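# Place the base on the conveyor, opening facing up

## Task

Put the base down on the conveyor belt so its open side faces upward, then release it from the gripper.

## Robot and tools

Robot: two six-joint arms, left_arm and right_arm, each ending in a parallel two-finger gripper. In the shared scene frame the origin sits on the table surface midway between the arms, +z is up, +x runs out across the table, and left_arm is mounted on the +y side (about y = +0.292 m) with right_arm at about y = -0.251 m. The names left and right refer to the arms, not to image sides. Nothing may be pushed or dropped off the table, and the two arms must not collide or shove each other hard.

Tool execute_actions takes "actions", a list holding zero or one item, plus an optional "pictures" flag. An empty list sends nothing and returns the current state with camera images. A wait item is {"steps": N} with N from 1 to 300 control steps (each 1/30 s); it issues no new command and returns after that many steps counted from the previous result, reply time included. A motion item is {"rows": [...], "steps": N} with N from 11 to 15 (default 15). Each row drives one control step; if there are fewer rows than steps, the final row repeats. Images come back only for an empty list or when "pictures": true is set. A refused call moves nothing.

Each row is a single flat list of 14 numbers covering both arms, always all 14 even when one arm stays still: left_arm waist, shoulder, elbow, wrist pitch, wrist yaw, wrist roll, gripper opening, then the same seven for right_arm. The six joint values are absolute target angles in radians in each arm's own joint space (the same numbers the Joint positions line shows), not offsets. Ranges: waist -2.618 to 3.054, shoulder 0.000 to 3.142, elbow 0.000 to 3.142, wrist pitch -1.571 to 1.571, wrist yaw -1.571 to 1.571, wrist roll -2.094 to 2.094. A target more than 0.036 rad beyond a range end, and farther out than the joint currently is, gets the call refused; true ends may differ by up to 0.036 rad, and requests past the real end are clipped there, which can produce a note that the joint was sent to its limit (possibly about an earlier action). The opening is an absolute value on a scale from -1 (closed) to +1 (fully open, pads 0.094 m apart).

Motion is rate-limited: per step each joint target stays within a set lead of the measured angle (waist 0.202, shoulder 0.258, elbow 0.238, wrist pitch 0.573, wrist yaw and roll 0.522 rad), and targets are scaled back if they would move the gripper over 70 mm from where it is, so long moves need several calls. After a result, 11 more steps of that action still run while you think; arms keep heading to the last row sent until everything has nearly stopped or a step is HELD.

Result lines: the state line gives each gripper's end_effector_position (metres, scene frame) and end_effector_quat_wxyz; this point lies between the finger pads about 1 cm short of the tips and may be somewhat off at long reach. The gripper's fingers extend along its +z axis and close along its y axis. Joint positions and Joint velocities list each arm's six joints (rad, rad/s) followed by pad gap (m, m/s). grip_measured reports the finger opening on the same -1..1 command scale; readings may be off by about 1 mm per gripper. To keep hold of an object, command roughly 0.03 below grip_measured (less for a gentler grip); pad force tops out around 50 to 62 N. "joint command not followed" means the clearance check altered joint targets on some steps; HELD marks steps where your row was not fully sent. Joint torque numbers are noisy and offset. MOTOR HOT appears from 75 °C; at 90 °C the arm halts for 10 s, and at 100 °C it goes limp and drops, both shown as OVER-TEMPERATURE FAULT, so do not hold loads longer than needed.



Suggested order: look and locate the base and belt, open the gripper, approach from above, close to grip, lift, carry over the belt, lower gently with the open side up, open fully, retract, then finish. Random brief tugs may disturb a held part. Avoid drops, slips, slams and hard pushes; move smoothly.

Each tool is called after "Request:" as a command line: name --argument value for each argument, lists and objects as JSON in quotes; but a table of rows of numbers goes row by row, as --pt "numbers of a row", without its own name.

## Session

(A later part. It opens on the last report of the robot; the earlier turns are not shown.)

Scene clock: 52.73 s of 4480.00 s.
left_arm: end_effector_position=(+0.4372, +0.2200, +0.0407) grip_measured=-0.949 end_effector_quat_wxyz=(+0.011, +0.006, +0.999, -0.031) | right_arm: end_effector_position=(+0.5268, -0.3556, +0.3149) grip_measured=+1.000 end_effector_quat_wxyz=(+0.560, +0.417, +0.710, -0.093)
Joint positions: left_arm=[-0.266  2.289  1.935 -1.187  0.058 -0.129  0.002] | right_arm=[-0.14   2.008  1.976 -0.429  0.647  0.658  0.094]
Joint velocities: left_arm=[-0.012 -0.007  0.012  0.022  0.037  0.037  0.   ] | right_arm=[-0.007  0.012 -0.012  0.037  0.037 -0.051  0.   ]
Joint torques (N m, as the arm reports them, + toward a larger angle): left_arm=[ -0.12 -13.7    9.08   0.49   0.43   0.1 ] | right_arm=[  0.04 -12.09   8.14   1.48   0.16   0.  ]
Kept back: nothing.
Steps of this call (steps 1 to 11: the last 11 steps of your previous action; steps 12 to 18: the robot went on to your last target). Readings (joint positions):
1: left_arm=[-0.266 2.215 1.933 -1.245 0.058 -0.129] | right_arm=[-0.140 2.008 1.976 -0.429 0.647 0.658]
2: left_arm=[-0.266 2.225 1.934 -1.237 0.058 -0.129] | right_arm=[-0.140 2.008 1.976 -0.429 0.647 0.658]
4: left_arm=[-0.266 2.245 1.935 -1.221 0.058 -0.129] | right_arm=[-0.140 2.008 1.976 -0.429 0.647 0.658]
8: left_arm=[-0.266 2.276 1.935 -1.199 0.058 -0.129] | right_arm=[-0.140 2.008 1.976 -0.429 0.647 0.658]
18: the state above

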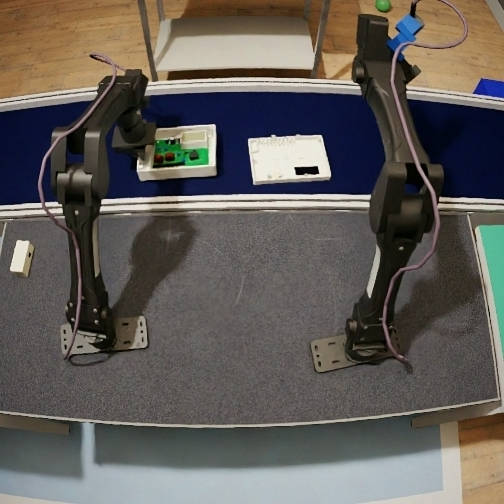

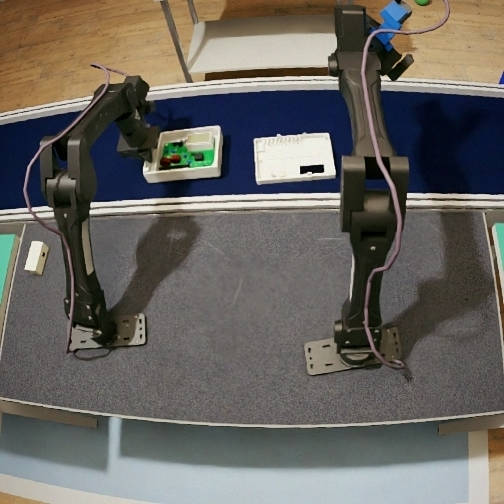

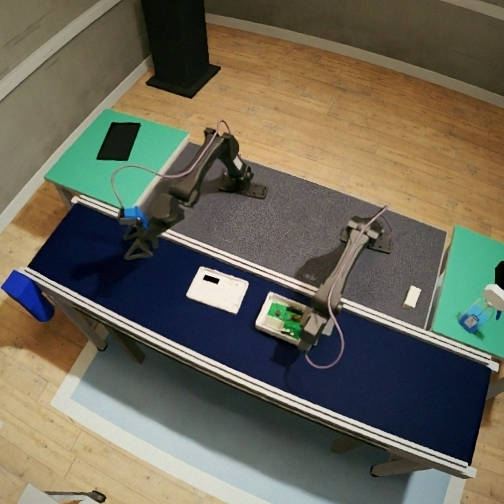

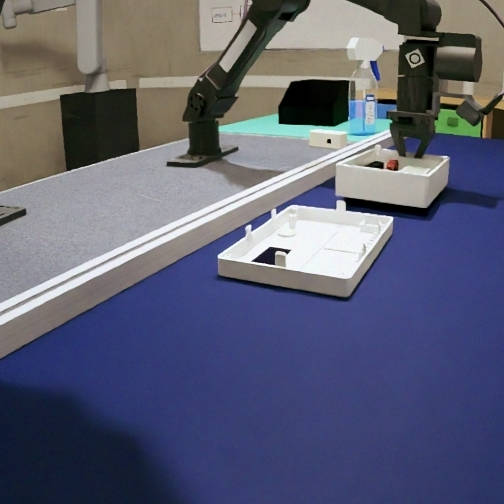

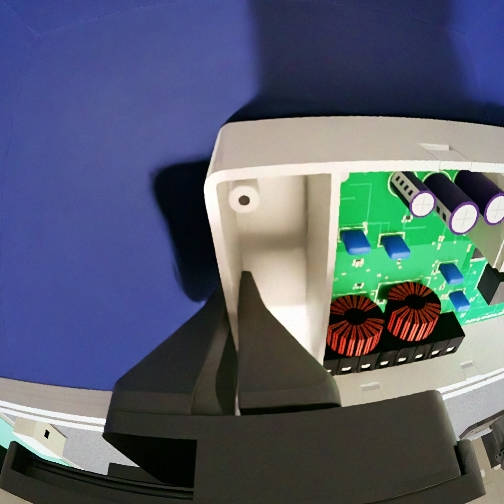

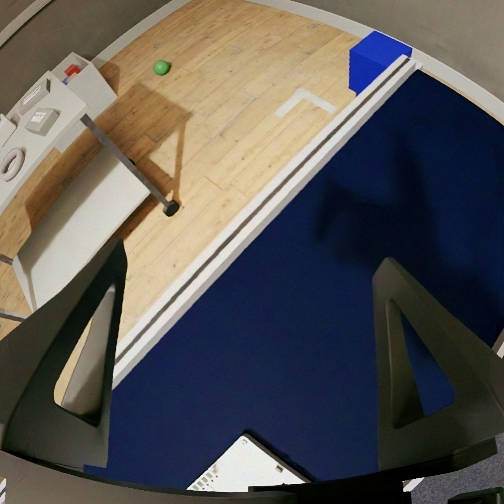

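Request:
execute_actions --actions '[{"rows":[[-0.268,2.266,1.978,-1.155,0.090,-0.12,-1,-0.14,2.008,1.976,-0.429,0.647,0.658,1],[-0.268,2.270,1.978,-1.150,0.090,-0.12,-1,-0.14,2.008,1.976,-0.429,0.647,0.658,1],[-0.268,2.274,1.978,-1.145,0.090,-0.12,-1,-0.14,2.008,1.976,-0.429,0.647,0.658,1],[-0.268,2.277,1.978,-1.140,0.090,-0.12,-1,-0.14,2.008,1.976,-0.429,0.647,0.658,1],[-0.268,2.280,1.978,-1.135,0.090,-0.12,-1,-0.14,2.008,1.976,-0.429,0.647,0.658,1],[-0.268,2.282,1.978,-1.131,0.090,-0.12,-1,-0.14,2.008,1.976,-0.429,0.647,0.658,1],[-0.268,2.284,1.978,-1.127,0.090,-0.12,-1,-0.14,2.008,1.976,-0.429,0.647,0.658,1],[-0.268,2.286,1.978,-1.124,0.090,-0.12,-1,-0.14,2.008,1.976,-0.429,0.647,0.658,1],[-0.268,2.288,1.978,-1.121,0.090,-0.12,-1,-0.14,2.008,1.976,-0.429,0.647,0.658,1],[-0.268,2.290,1.978,-1.119,0.090,-0.12,-1,-0.14,2.008,1.976,-0.429,0.647,0.658,1],[-0.268,2.292,1.978,-1.117,0.090,-0.12,-1,-0.14,2.008,1.976,-0.429,0.647,0.658,1],[-0.268,2.294,1.978,-1.116,0.090,-0.12,-1,-0.14,2.008,1.976,-0.429,0.647,0.658,1],[-0.268,2.296,1.978,-1.115,0.090,-0.12,-1,-0.14,2.008,1.976,-0.429,0.647,0.658,1],[-0.268,2.298,1.978,-1.115,0.090,-0.12,-1,-0.14,2.008,1.976,-0.429,0.647,0.658,1],[-0.268,2.300,1.978,-1.115,0.090,-0.12,-1,-0.14,2.008,1.976,-0.429,0.647,0.658,1]],"steps":15}]'

Request:
execute_actions --actions '[{"rows":[[-0.268,2.302,1.978,-1.115,0.088,-0.12,-1,-0.14,2.008,1.976,-0.429,0.647,0.658,1],[-0.268,2.304,1.978,-1.115,0.086,-0.12,-1,-0.14,2.008,1.976,-0.429,0.647,0.658,1],[-0.268,2.306,1.978,-1.115,0.084,-0.12,-1,-0.14,2.008,1.976,-0.429,0.647,0.658,1],[-0.268,2.308,1.978,-1.115,0.082,-0.12,-1,-0.14,2.008,1.976,-0.429,0.647,0.658,1],[-0.268,2.310,1.978,-1.115,0.080,-0.12,-1,-0.14,2.008,1.976,-0.429,0.647,0.658,1]],"steps":11}]'

Request:
execute_actions --actions '[{"steps":11}]' --pictures true

Scene clock: 55.07 s of 4480.00 s.
left_arm: end_effector_position=(+0.4389, +0.2198, +0.0407) grip_measured=-0.949 end_effector_quat_wxyz=(+0.014, +0.006, +0.999, -0.031) | right_arm: end_effector_position=(+0.5268, -0.3556, +0.3149) grip_measured=+1.000 end_effector_quat_wxyz=(+0.560, +0.417, +0.710, -0.093)
Joint positions: left_arm=[-0.266  2.289  1.935 -1.18   0.058 -0.129  0.002] | right_arm=[-0.14   2.008  1.976 -0.429  0.647  0.658  0.094]
Joint velocities: left_arm=[-0.007 -0.007  0.012  0.066 -0.037  0.037 -0.001] | right_arm=[-0.002 -0.002  0.012 -0.007  0.007  0.007  0.   ]
Joint torques (N m, as the arm reports them, + toward a larger angle): left_arm=[ -0.13 -12.38   9.14   0.49   0.42   0.11] | right_arm=[  0.04 -12.08   8.13   1.48   0.16  -0.01]
Steps of this call (steps 1 to 15: the robot went on to your last target; steps 16 to 66: nothing new was sent; steps 67 to 70: the first 4 steps of this action). Readings (joint positions):
67: left_arm=[-0.266 2.289 1.935 -1.185 0.058 -0.129] | right_arm=[-0.140 2.008 1.976 -0.429 0.647 0.658]
68: left_arm=[-0.266 2.289 1.935 -1.184 0.058 -0.129] | right_arm=[-0.140 2.008 1.976 -0.429 0.647 0.658]
70: the state above

Scene clock: 55.43 s of 4480.00 s.
left_arm: end_effector_position=(+0.4458, +0.2186, +0.0358) grip_measured=-0.950 end_effector_quat_wxyz=(+0.023, +0.006, +0.999, -0.033) | right_arm: end_effector_position=(+0.5268, -0.3556, +0.3149) grip_measured=+1.000 end_effector_quat_wxyz=(+0.560, +0.417, +0.710, -0.093)
Joint positions: left_arm=[-0.266  2.305  1.942 -1.154  0.059 -0.128  0.002] | right_arm=[-0.14   2.008  1.976 -0.429  0.647  0.658  0.094]
Joint velocities: left_arm=[-0.007 -0.007 -0.002 -0.022 -0.022 -0.037  0.   ] | right_arm=[-0.002  0.017  0.017 -0.037  0.11   0.066  0.   ]
Joint torques (N m, as the arm reports them, + toward a larger angle): left_arm=[ -0.15 -11.95   8.6    0.63   0.4    0.09] | right_arm=[  0.04 -12.08   8.13   1.48   0.15  -0.01]
Kept back: the last 11 steps of this action.
Steps of this call (steps 1 to 11: the last 11 steps of your previous action). Readings (joint positions):
1: left_arm=[-0.266 2.290 1.935 -1.177 0.058 -0.129] | right_arm=[-0.140 2.008 1.976 -0.429 0.647 0.658]
2: left_arm=[-0.266 2.292 1.935 -1.173 0.058 -0.129] | right_arm=[-0.140 2.008 1.976 -0.429 0.647 0.658]
4: left_arm=[-0.266 2.297 1.935 -1.165 0.058 -0.129] | right_arm=[-0.140 2.008 1.976 -0.429 0.647 0.658]
8: left_arm=[-0.266 2.304 1.940 -1.155 0.059 -0.128] | right_arm=[-0.140 2.008 1.976 -0.429 0.647 0.658]
11: the state above

Scene clock: 55.80 s of 4480.00 s.
left_arm: end_effector_position=(+0.4457, +0.2186, +0.0352) grip_measured=-0.950 end_effector_quat_wxyz=(+0.021, +0.006, +0.999, -0.033) | right_arm: end_effector_position=(+0.5268, -0.3556, +0.3149) grip_measured=+1.000 end_effector_quat_wxyz=(+0.560, +0.417, +0.710, -0.093)
Joint positions: left_arm=[-0.266  2.309  1.945 -1.157  0.059 -0.128  0.002] | right_arm=[-0.14   2.008  1.976 -0.429  0.647  0.658  0.094]
Joint velocities: left_arm=[ 0.002 -0.007 -0.007 -0.007 -0.007 -0.095 -0.001] | right_arm=[-0.012  0.012  0.002 -0.037 -0.022  0.022  0.   ]
Joint torques (N m, as the arm reports them, + toward a larger angle): left_arm=[ -0.12 -11.41   8.38   0.64   0.29   0.1 ] | right_arm=[  0.03 -12.08   8.12   1.48   0.16   0.  ]
Kept back: nothing.
Steps of this call (steps 1 to 11: the last 11 steps of your previous action). Readings (joint positions):
1: left_arm=[-0.266 2.306 1.942 -1.154 0.059 -0.128] | right_arm=[-0.140 2.008 1.976 -0.429 0.647 0.658]
2: left_arm=[-0.266 2.306 1.943 -1.154 0.059 -0.128] | right_arm=[-0.140 2.008 1.976 -0.429 0.647 0.658]
4: left_arm=[-0.266 2.307 1.943 -1.155 0.059 -0.128] | right_arm=[-0.140 2.008 1.976 -0.429 0.647 0.658]
8: left_arm=[-0.266 2.308 1.945 -1.157 0.059 -0.128] | right_arm=[-0.140 2.008 1.976 -0.429 0.647 0.658]
11: the state above

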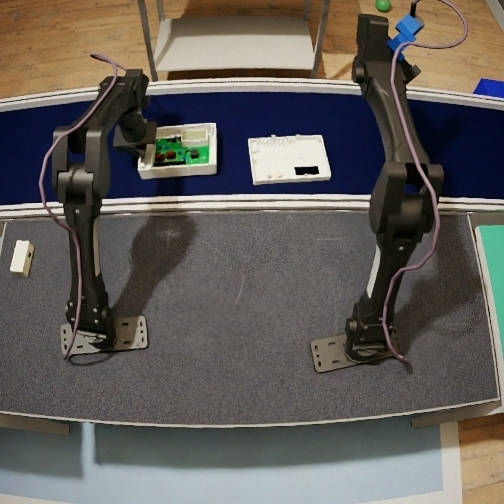

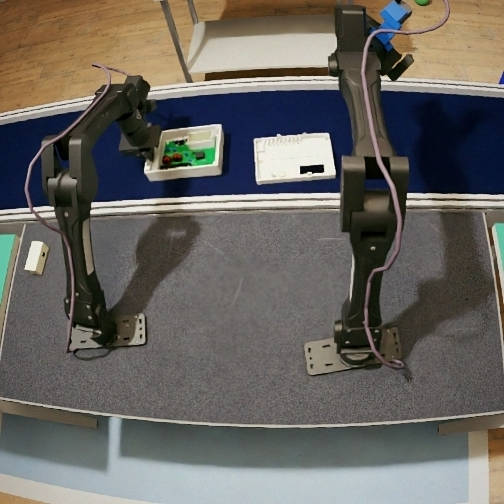

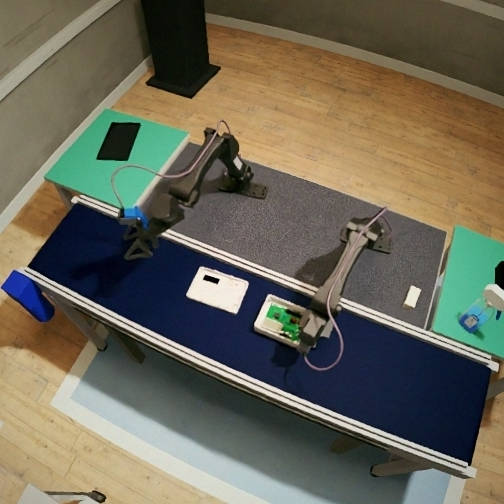

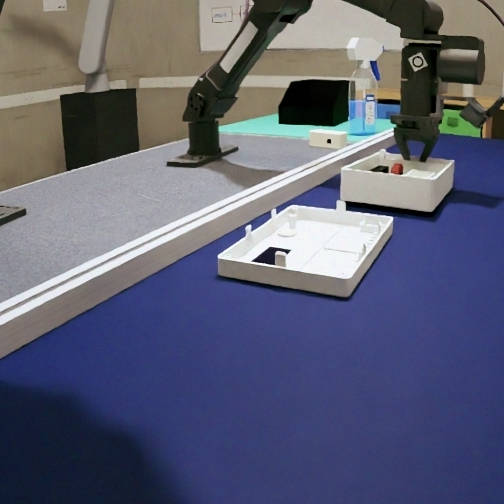

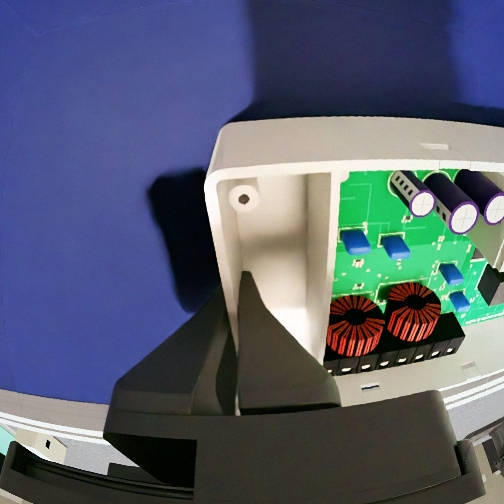

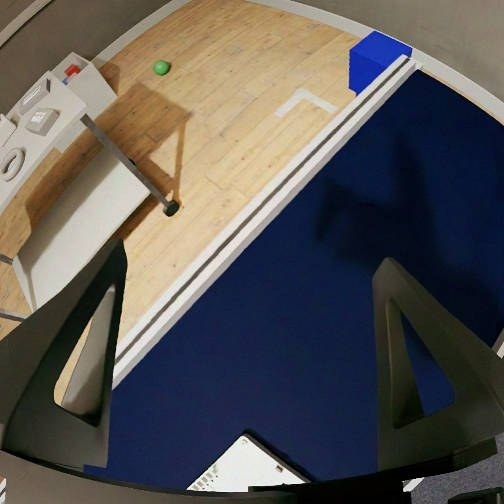

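Request:
zoom_image --camera "cam_low" --region '[320, 130, 470, 240]'

Region (320, 130, 470, 240) of cam_low's 504x504 image, scaled by 3.360, with more detail than that image has; it fills the top 370 rows of this view, and the rest is white.

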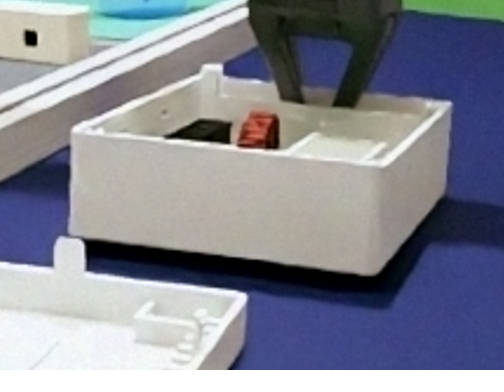

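Request:
execute_actions --actions '[{"rows":[[-0.268,2.309,1.976,-1.122,0.074,-0.125,-1,-0.14,2.008,1.976,-0.429,0.647,0.658,1],[-0.268,2.309,1.974,-1.130,0.068,-0.125,-1,-0.14,2.008,1.976,-0.429,0.647,0.658,1],[-0.268,2.309,1.972,-1.138,0.062,-0.125,-1,-0.14,2.008,1.976,-0.429,0.647,0.658,1],[-0.268,2.309,1.970,-1.146,0.056,-0.125,-1,-0.14,2.008,1.976,-0.429,0.647,0.658,1],[-0.268,2.309,1.968,-1.153,0.050,-0.125,-1,-0.14,2.008,1.976,-0.429,0.647,0.658,1],[-0.268,2.308,1.968,-1.159,0.044,-0.125,-1,-0.14,2.008,1.976,-0.429,0.647,0.658,1],[-0.268,2.307,1.968,-1.163,0.039,-0.125,-1,-0.14,2.008,1.976,-0.429,0.647,0.658,1],[-0.268,2.306,1.968,-1.165,0.035,-0.125,-0.98,-0.14,2.008,1.976,-0.429,0.647,0.658,1],[-0.268,2.305,1.968,-1.165,0.035,-0.125,-0.97,-0.14,2.008,1.976,-0.429,0.647,0.658,1],[-0.268,2.304,1.968,-1.165,0.035,-0.125,-0.96,-0.14,2.008,1.976,-0.429,0.647,0.658,1],[-0.268,2.303,1.968,-1.165,0.035,-0.125,-0.95,-0.14,2.008,1.976,-0.429,0.647,0.658,1],[-0.268,2.302,1.968,-1.165,0.038,-0.125,-0.94,-0.14,2.008,1.976,-0.429,0.647,0.658,1],[-0.268,2.301,1.968,-1.165,0.041,-0.125,-0.93,-0.14,2.008,1.976,-0.429,0.647,0.658,1],[-0.268,2.300,1.968,-1.165,0.044,-0.125,-0.92,-0.14,2.008,1.976,-0.429,0.647,0.658,1],[-0.268,2.299,1.968,-1.165,0.045,-0.125,-0.90,-0.14,2.008,1.976,-0.429,0.647,0.658,1]],"steps":15}]'

Request:
execute_actions --actions '[{"rows":[[-0.268,2.297,1.968,-1.165,0.045,-0.125,-0.87,-0.14,2.008,1.976,-0.429,0.647,0.658,1],[-0.268,2.295,1.968,-1.165,0.045,-0.125,-0.83,-0.14,2.008,1.976,-0.429,0.647,0.658,1],[-0.268,2.292,1.968,-1.166,0.045,-0.125,-0.78,-0.14,2.008,1.976,-0.429,0.647,0.658,1],[-0.268,2.288,1.968,-1.168,0.045,-0.125,-0.73,-0.14,2.008,1.976,-0.429,0.647,0.658,1],[-0.268,2.284,1.968,-1.170,0.045,-0.125,-0.68,-0.14,2.008,1.976,-0.429,0.647,0.658,1],[-0.268,2.279,1.968,-1.173,0.045,-0.125,-0.64,-0.14,2.008,1.976,-0.429,0.647,0.658,1],[-0.268,2.273,1.968,-1.176,0.045,-0.125,-0.62,-0.14,2.008,1.976,-0.429,0.647,0.658,1],[-0.268,2.266,1.968,-1.180,0.045,-0.125,-0.62,-0.14,2.008,1.976,-0.429,0.647,0.658,1],[-0.268,2.258,1.968,-1.184,0.045,-0.125,-0.62,-0.14,2.008,1.976,-0.429,0.647,0.658,1],[-0.268,2.249,1.968,-1.188,0.045,-0.125,-0.62,-0.14,2.008,1.976,-0.429,0.647,0.658,1],[-0.268,2.239,1.968,-1.192,0.045,-0.125,-0.62,-0.14,2.008,1.976,-0.429,0.647,0.658,1],[-0.268,2.229,1.968,-1.196,0.045,-0.125,-0.62,-0.14,2.008,1.976,-0.429,0.647,0.658,1],[-0.268,2.218,1.968,-1.200,0.045,-0.125,-0.62,-0.14,2.008,1.976,-0.429,0.647,0.658,1],[-0.268,2.207,1.968,-1.204,0.045,-0.125,-0.62,-0.14,2.008,1.976,-0.429,0.647,0.658,1],[-0.268,2.196,1.968,-1.208,0.045,-0.125,-0.62,-0.14,2.008,1.976,-0.429,0.647,0.658,1]],"steps":15}]'

Request:
execute_actions --actions '[{"rows":[[-0.268,2.185,1.968,-1.211,0.045,-0.125,-0.62,-0.14,2.008,1.976,-0.429,0.647,0.658,1],[-0.268,2.174,1.968,-1.214,0.045,-0.125,-0.62,-0.14,2.008,1.976,-0.429,0.647,0.658,1],[-0.268,2.163,1.968,-1.217,0.045,-0.125,-0.62,-0.14,2.008,1.976,-0.429,0.647,0.658,1],[-0.268,2.153,1.968,-1.220,0.045,-0.125,-0.62,-0.14,2.008,1.976,-0.429,0.647,0.658,1],[-0.268,2.144,1.968,-1.222,0.045,-0.125,-0.62,-0.14,2.008,1.976,-0.429,0.647,0.658,1],[-0.268,2.136,1.968,-1.224,0.045,-0.125,-0.62,-0.14,2.008,1.976,-0.429,0.647,0.658,1],[-0.268,2.129,1.968,-1.225,0.045,-0.125,-0.62,-0.14,2.008,1.976,-0.429,0.647,0.658,1],[-0.268,2.123,1.968,-1.225,0.045,-0.125,-0.62,-0.14,2.008,1.976,-0.429,0.647,0.658,1],[-0.268,2.119,1.968,-1.225,0.045,-0.125,-0.62,-0.14,2.008,1.976,-0.429,0.647,0.658,1],[-0.268,2.116,1.968,-1.225,0.045,-0.125,-0.62,-0.14,2.008,1.976,-0.429,0.647,0.658,1],[-0.268,2.115,1.968,-1.225,0.045,-0.125,-0.62,-0.14,2.008,1.976,-0.429,0.647,0.658,1]],"steps":11}]'

Request:
execute_actions --actions '[{"steps":14}]' --pictures true

Scene clock: 59.83 s of 4480.00 s.
left_arm: end_effector_position=(+0.4455, +0.2188, +0.0352) grip_measured=-0.950 end_effector_quat_wxyz=(+0.021, +0.006, +0.999, -0.032) | right_arm: end_effector_position=(+0.5268, -0.3556, +0.3149) grip_measured=+1.000 end_effector_quat_wxyz=(+0.560, +0.417, +0.710, -0.093)
Joint positions: left_arm=[-0.266  2.309  1.945 -1.158  0.058 -0.128  0.002] | right_arm=[-0.14   2.008  1.976 -0.429  0.647  0.658  0.094]
Joint velocities: left_arm=[ 0.012 -0.017 -0.007 -0.066 -0.007  0.037 -0.   ] | right_arm=[ 0.007  0.007  0.007  0.081 -0.066 -0.081  0.   ]
Joint torques (N m, as the arm reports them, + toward a larger angle): left_arm=[ -0.19 -11.51   7.71   0.4    0.03   0.04] | right_arm=[  0.03 -12.08   8.14   1.47   0.16   0.  ]
Steps of this call (steps 1 to 15: the robot went on to your last target; steps 16 to 90: nothing new was sent; then 0.90 s passed at rest; steps 91 to 94: the first 4 steps of this action). Readings (joint positions):
91: left_arm=[-0.266 2.309 1.945 -1.157 0.059 -0.128] | right_arm=[-0.140 2.008 1.976 -0.429 0.647 0.658]
92: left_arm=[-0.266 2.309 1.945 -1.157 0.059 -0.128] | right_arm=[-0.140 2.008 1.976 -0.429 0.647 0.658]
94: the state above

Scene clock: 60.33 s of 4480.00 s.
left_arm: end_effector_position=(+0.4447, +0.2211, +0.0350) grip_measured=-0.754 end_effector_quat_wxyz=(+0.019, +0.006, +0.999, -0.026) | right_arm: end_effector_position=(+0.5268, -0.3556, +0.3149) grip_measured=+1.000 end_effector_quat_wxyz=(+0.560, +0.417, +0.710, -0.093)
Joint positions: left_arm=[-0.266  2.309  1.945 -1.162  0.046 -0.128  0.012] | right_arm=[-0.14   2.008  1.976 -0.429  0.647  0.658  0.094]
Joint velocities: left_arm=[ 0.022 -0.012  0.012  0.051  0.007 -0.037  0.044] | right_arm=[-0.007 -0.007  0.007 -0.037 -0.081 -0.051  0.   ]
Joint torques (N m, as the arm reports them, + toward a larger angle): left_arm=[ -0.13 -13.2    7.57   0.24   0.02   0.04] | right_arm=[  0.03 -12.09   8.14   1.47   0.16   0.  ]
Steps of this call (steps 1 to 11: the last 11 steps of your previous action; steps 12 to 15: the first 4 steps of this action). Readings (joint positions):
12: left_arm=[-0.266 2.309 1.945 -1.162 0.046 -0.128] | right_arm=[-0.140 2.008 1.976 -0.429 0.647 0.658]
13: left_arm=[-0.266 2.309 1.945 -1.162 0.046 -0.128] | right_arm=[-0.140 2.008 1.976 -0.429 0.647 0.658]
15: the state above

Scene clock: 60.70 s of 4480.00 s.
left_arm: end_effector_position=(+0.4434, +0.2213, +0.0560) grip_measured=-0.622 end_effector_quat_wxyz=(+0.034, +0.006, +0.999, -0.028) | right_arm: end_effector_position=(+0.5268, -0.3556, +0.3149) grip_measured=+1.000 end_effector_quat_wxyz=(+0.560, +0.417, +0.710, -0.093)
Joint positions: left_arm=[-0.266  2.26   1.945 -1.182  0.046 -0.128  0.018] | right_arm=[-0.14   2.008  1.976 -0.429  0.647  0.658  0.094]
Joint velocities: left_arm=[-0.007 -0.359  0.002 -0.139 -0.051  0.022  0.001] | right_arm=[ 0.002  0.012 -0.022 -0.022 -0.051  0.022  0.   ]
Joint torques (N m, as the arm reports them, + toward a larger angle): left_arm=[ -0.1  -14.58   7.62   0.24   0.01   0.04] | right_arm=[  0.04 -12.09   8.14   1.47   0.15  -0.01]
Kept back: the last 11 steps of this action.
Steps of this call (steps 1 to 11: the last 11 steps of your previous action). Readings (joint positions):
1: left_arm=[-0.266 2.309 1.945 -1.162 0.046 -0.128] | right_arm=[-0.140 2.008 1.976 -0.429 0.647 0.658]
2: left_arm=[-0.266 2.309 1.945 -1.162 0.046 -0.128] | right_arm=[-0.140 2.008 1.976 -0.429 0.647 0.658]
4: left_arm=[-0.266 2.308 1.945 -1.163 0.046 -0.128] | right_arm=[-0.140 2.008 1.976 -0.429 0.647 0.658]
8: left_arm=[-0.266 2.292 1.945 -1.172 0.046 -0.128] | right_arm=[-0.140 2.008 1.976 -0.429 0.647 0.658]
11: the state above

Scene clock: 61.17 s of 4480.00 s.
left_arm: end_effector_position=(+0.4408, +0.2216, +0.1075) grip_measured=-0.622 end_effector_quat_wxyz=(+0.079, +0.007, +0.996, -0.034) | right_arm: end_effector_position=(+0.5268, -0.3556, +0.3149) grip_measured=+1.000 end_effector_quat_wxyz=(+0.560, +0.417, +0.710, -0.093)
Joint positions: left_arm=[-0.266  2.14   1.945 -1.21   0.046 -0.128  0.018] | right_arm=[-0.14   2.008  1.976 -0.429  0.647  0.658  0.094]
Joint velocities: left_arm=[-0.002  0.002  0.002 -0.007  0.022 -0.037 -0.001] | right_arm=[-0.012 -0.027  0.012 -0.066 -0.022 -0.007  0.   ]
Joint torques (N m, as the arm reports them, + toward a larger angle): left_arm=[ -0.13 -12.56   7.86   0.35   0.02   0.04] | right_arm=[  0.04 -12.09   8.13   1.47   0.16  -0.01]
Kept back: nothing.
Steps of this call (steps 1 to 11: the last 11 steps of your previous action; steps 12 to 14: the robot went on to your last target). Readings (joint positions):
1: left_arm=[-0.266 2.247 1.945 -1.185 0.046 -0.128] | right_arm=[-0.140 2.008 1.976 -0.429 0.647 0.658]
2: left_arm=[-0.266 2.233 1.945 -1.188 0.046 -0.128] | right_arm=[-0.140 2.008 1.976 -0.429 0.647 0.658]
4: left_arm=[-0.266 2.206 1.945 -1.194 0.046 -0.128] | right_arm=[-0.140 2.008 1.976 -0.429 0.647 0.658]
8: left_arm=[-0.266 2.161 1.945 -1.204 0.046 -0.128] | right_arm=[-0.140 2.008 1.976 -0.429 0.647 0.658]
14: the state above

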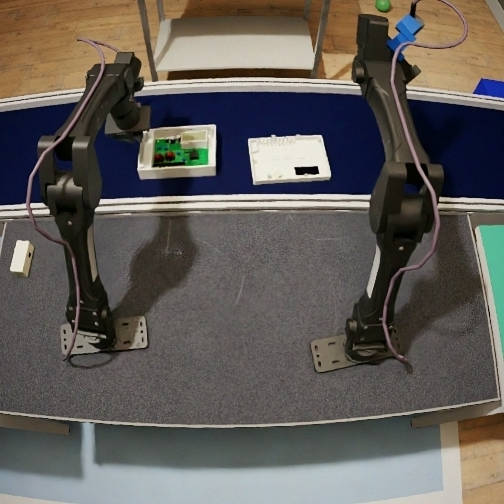

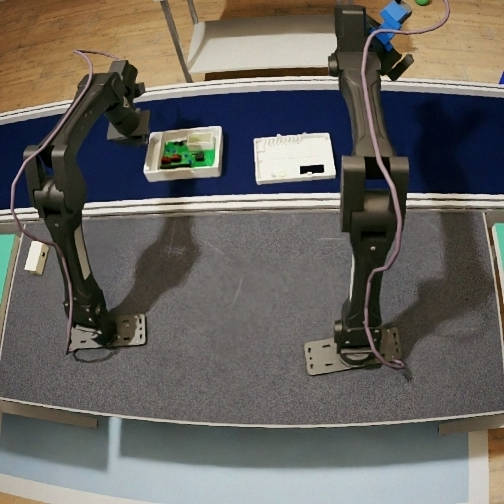

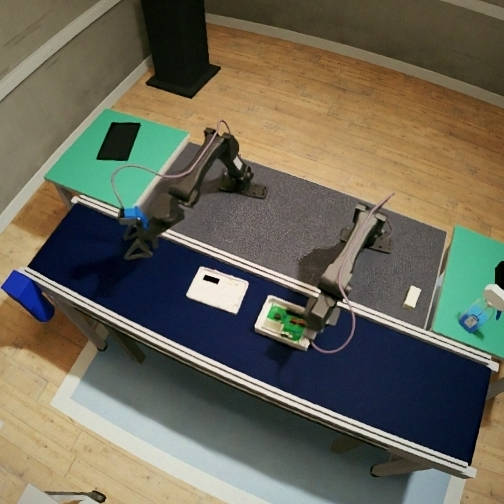

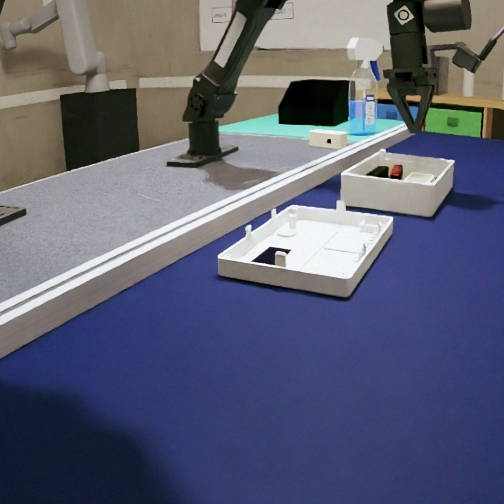

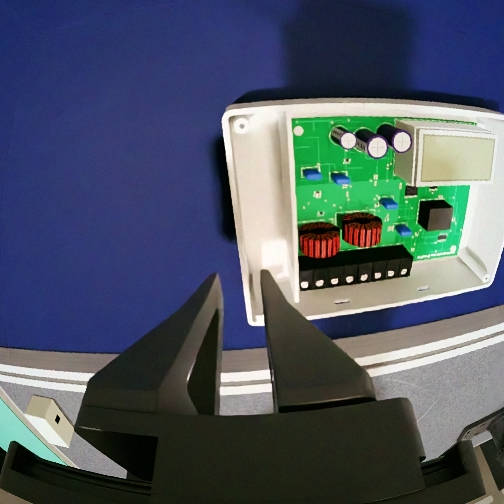

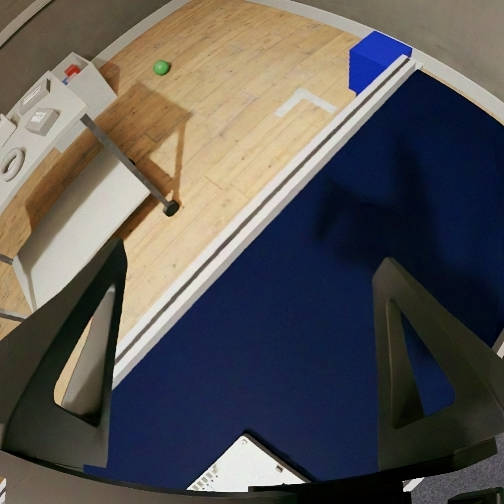

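The base is resting flat on the belt, open side up, and the gripper is clear of it.

Request:
finished_scene --scene 1

The scene is finished: the task was done.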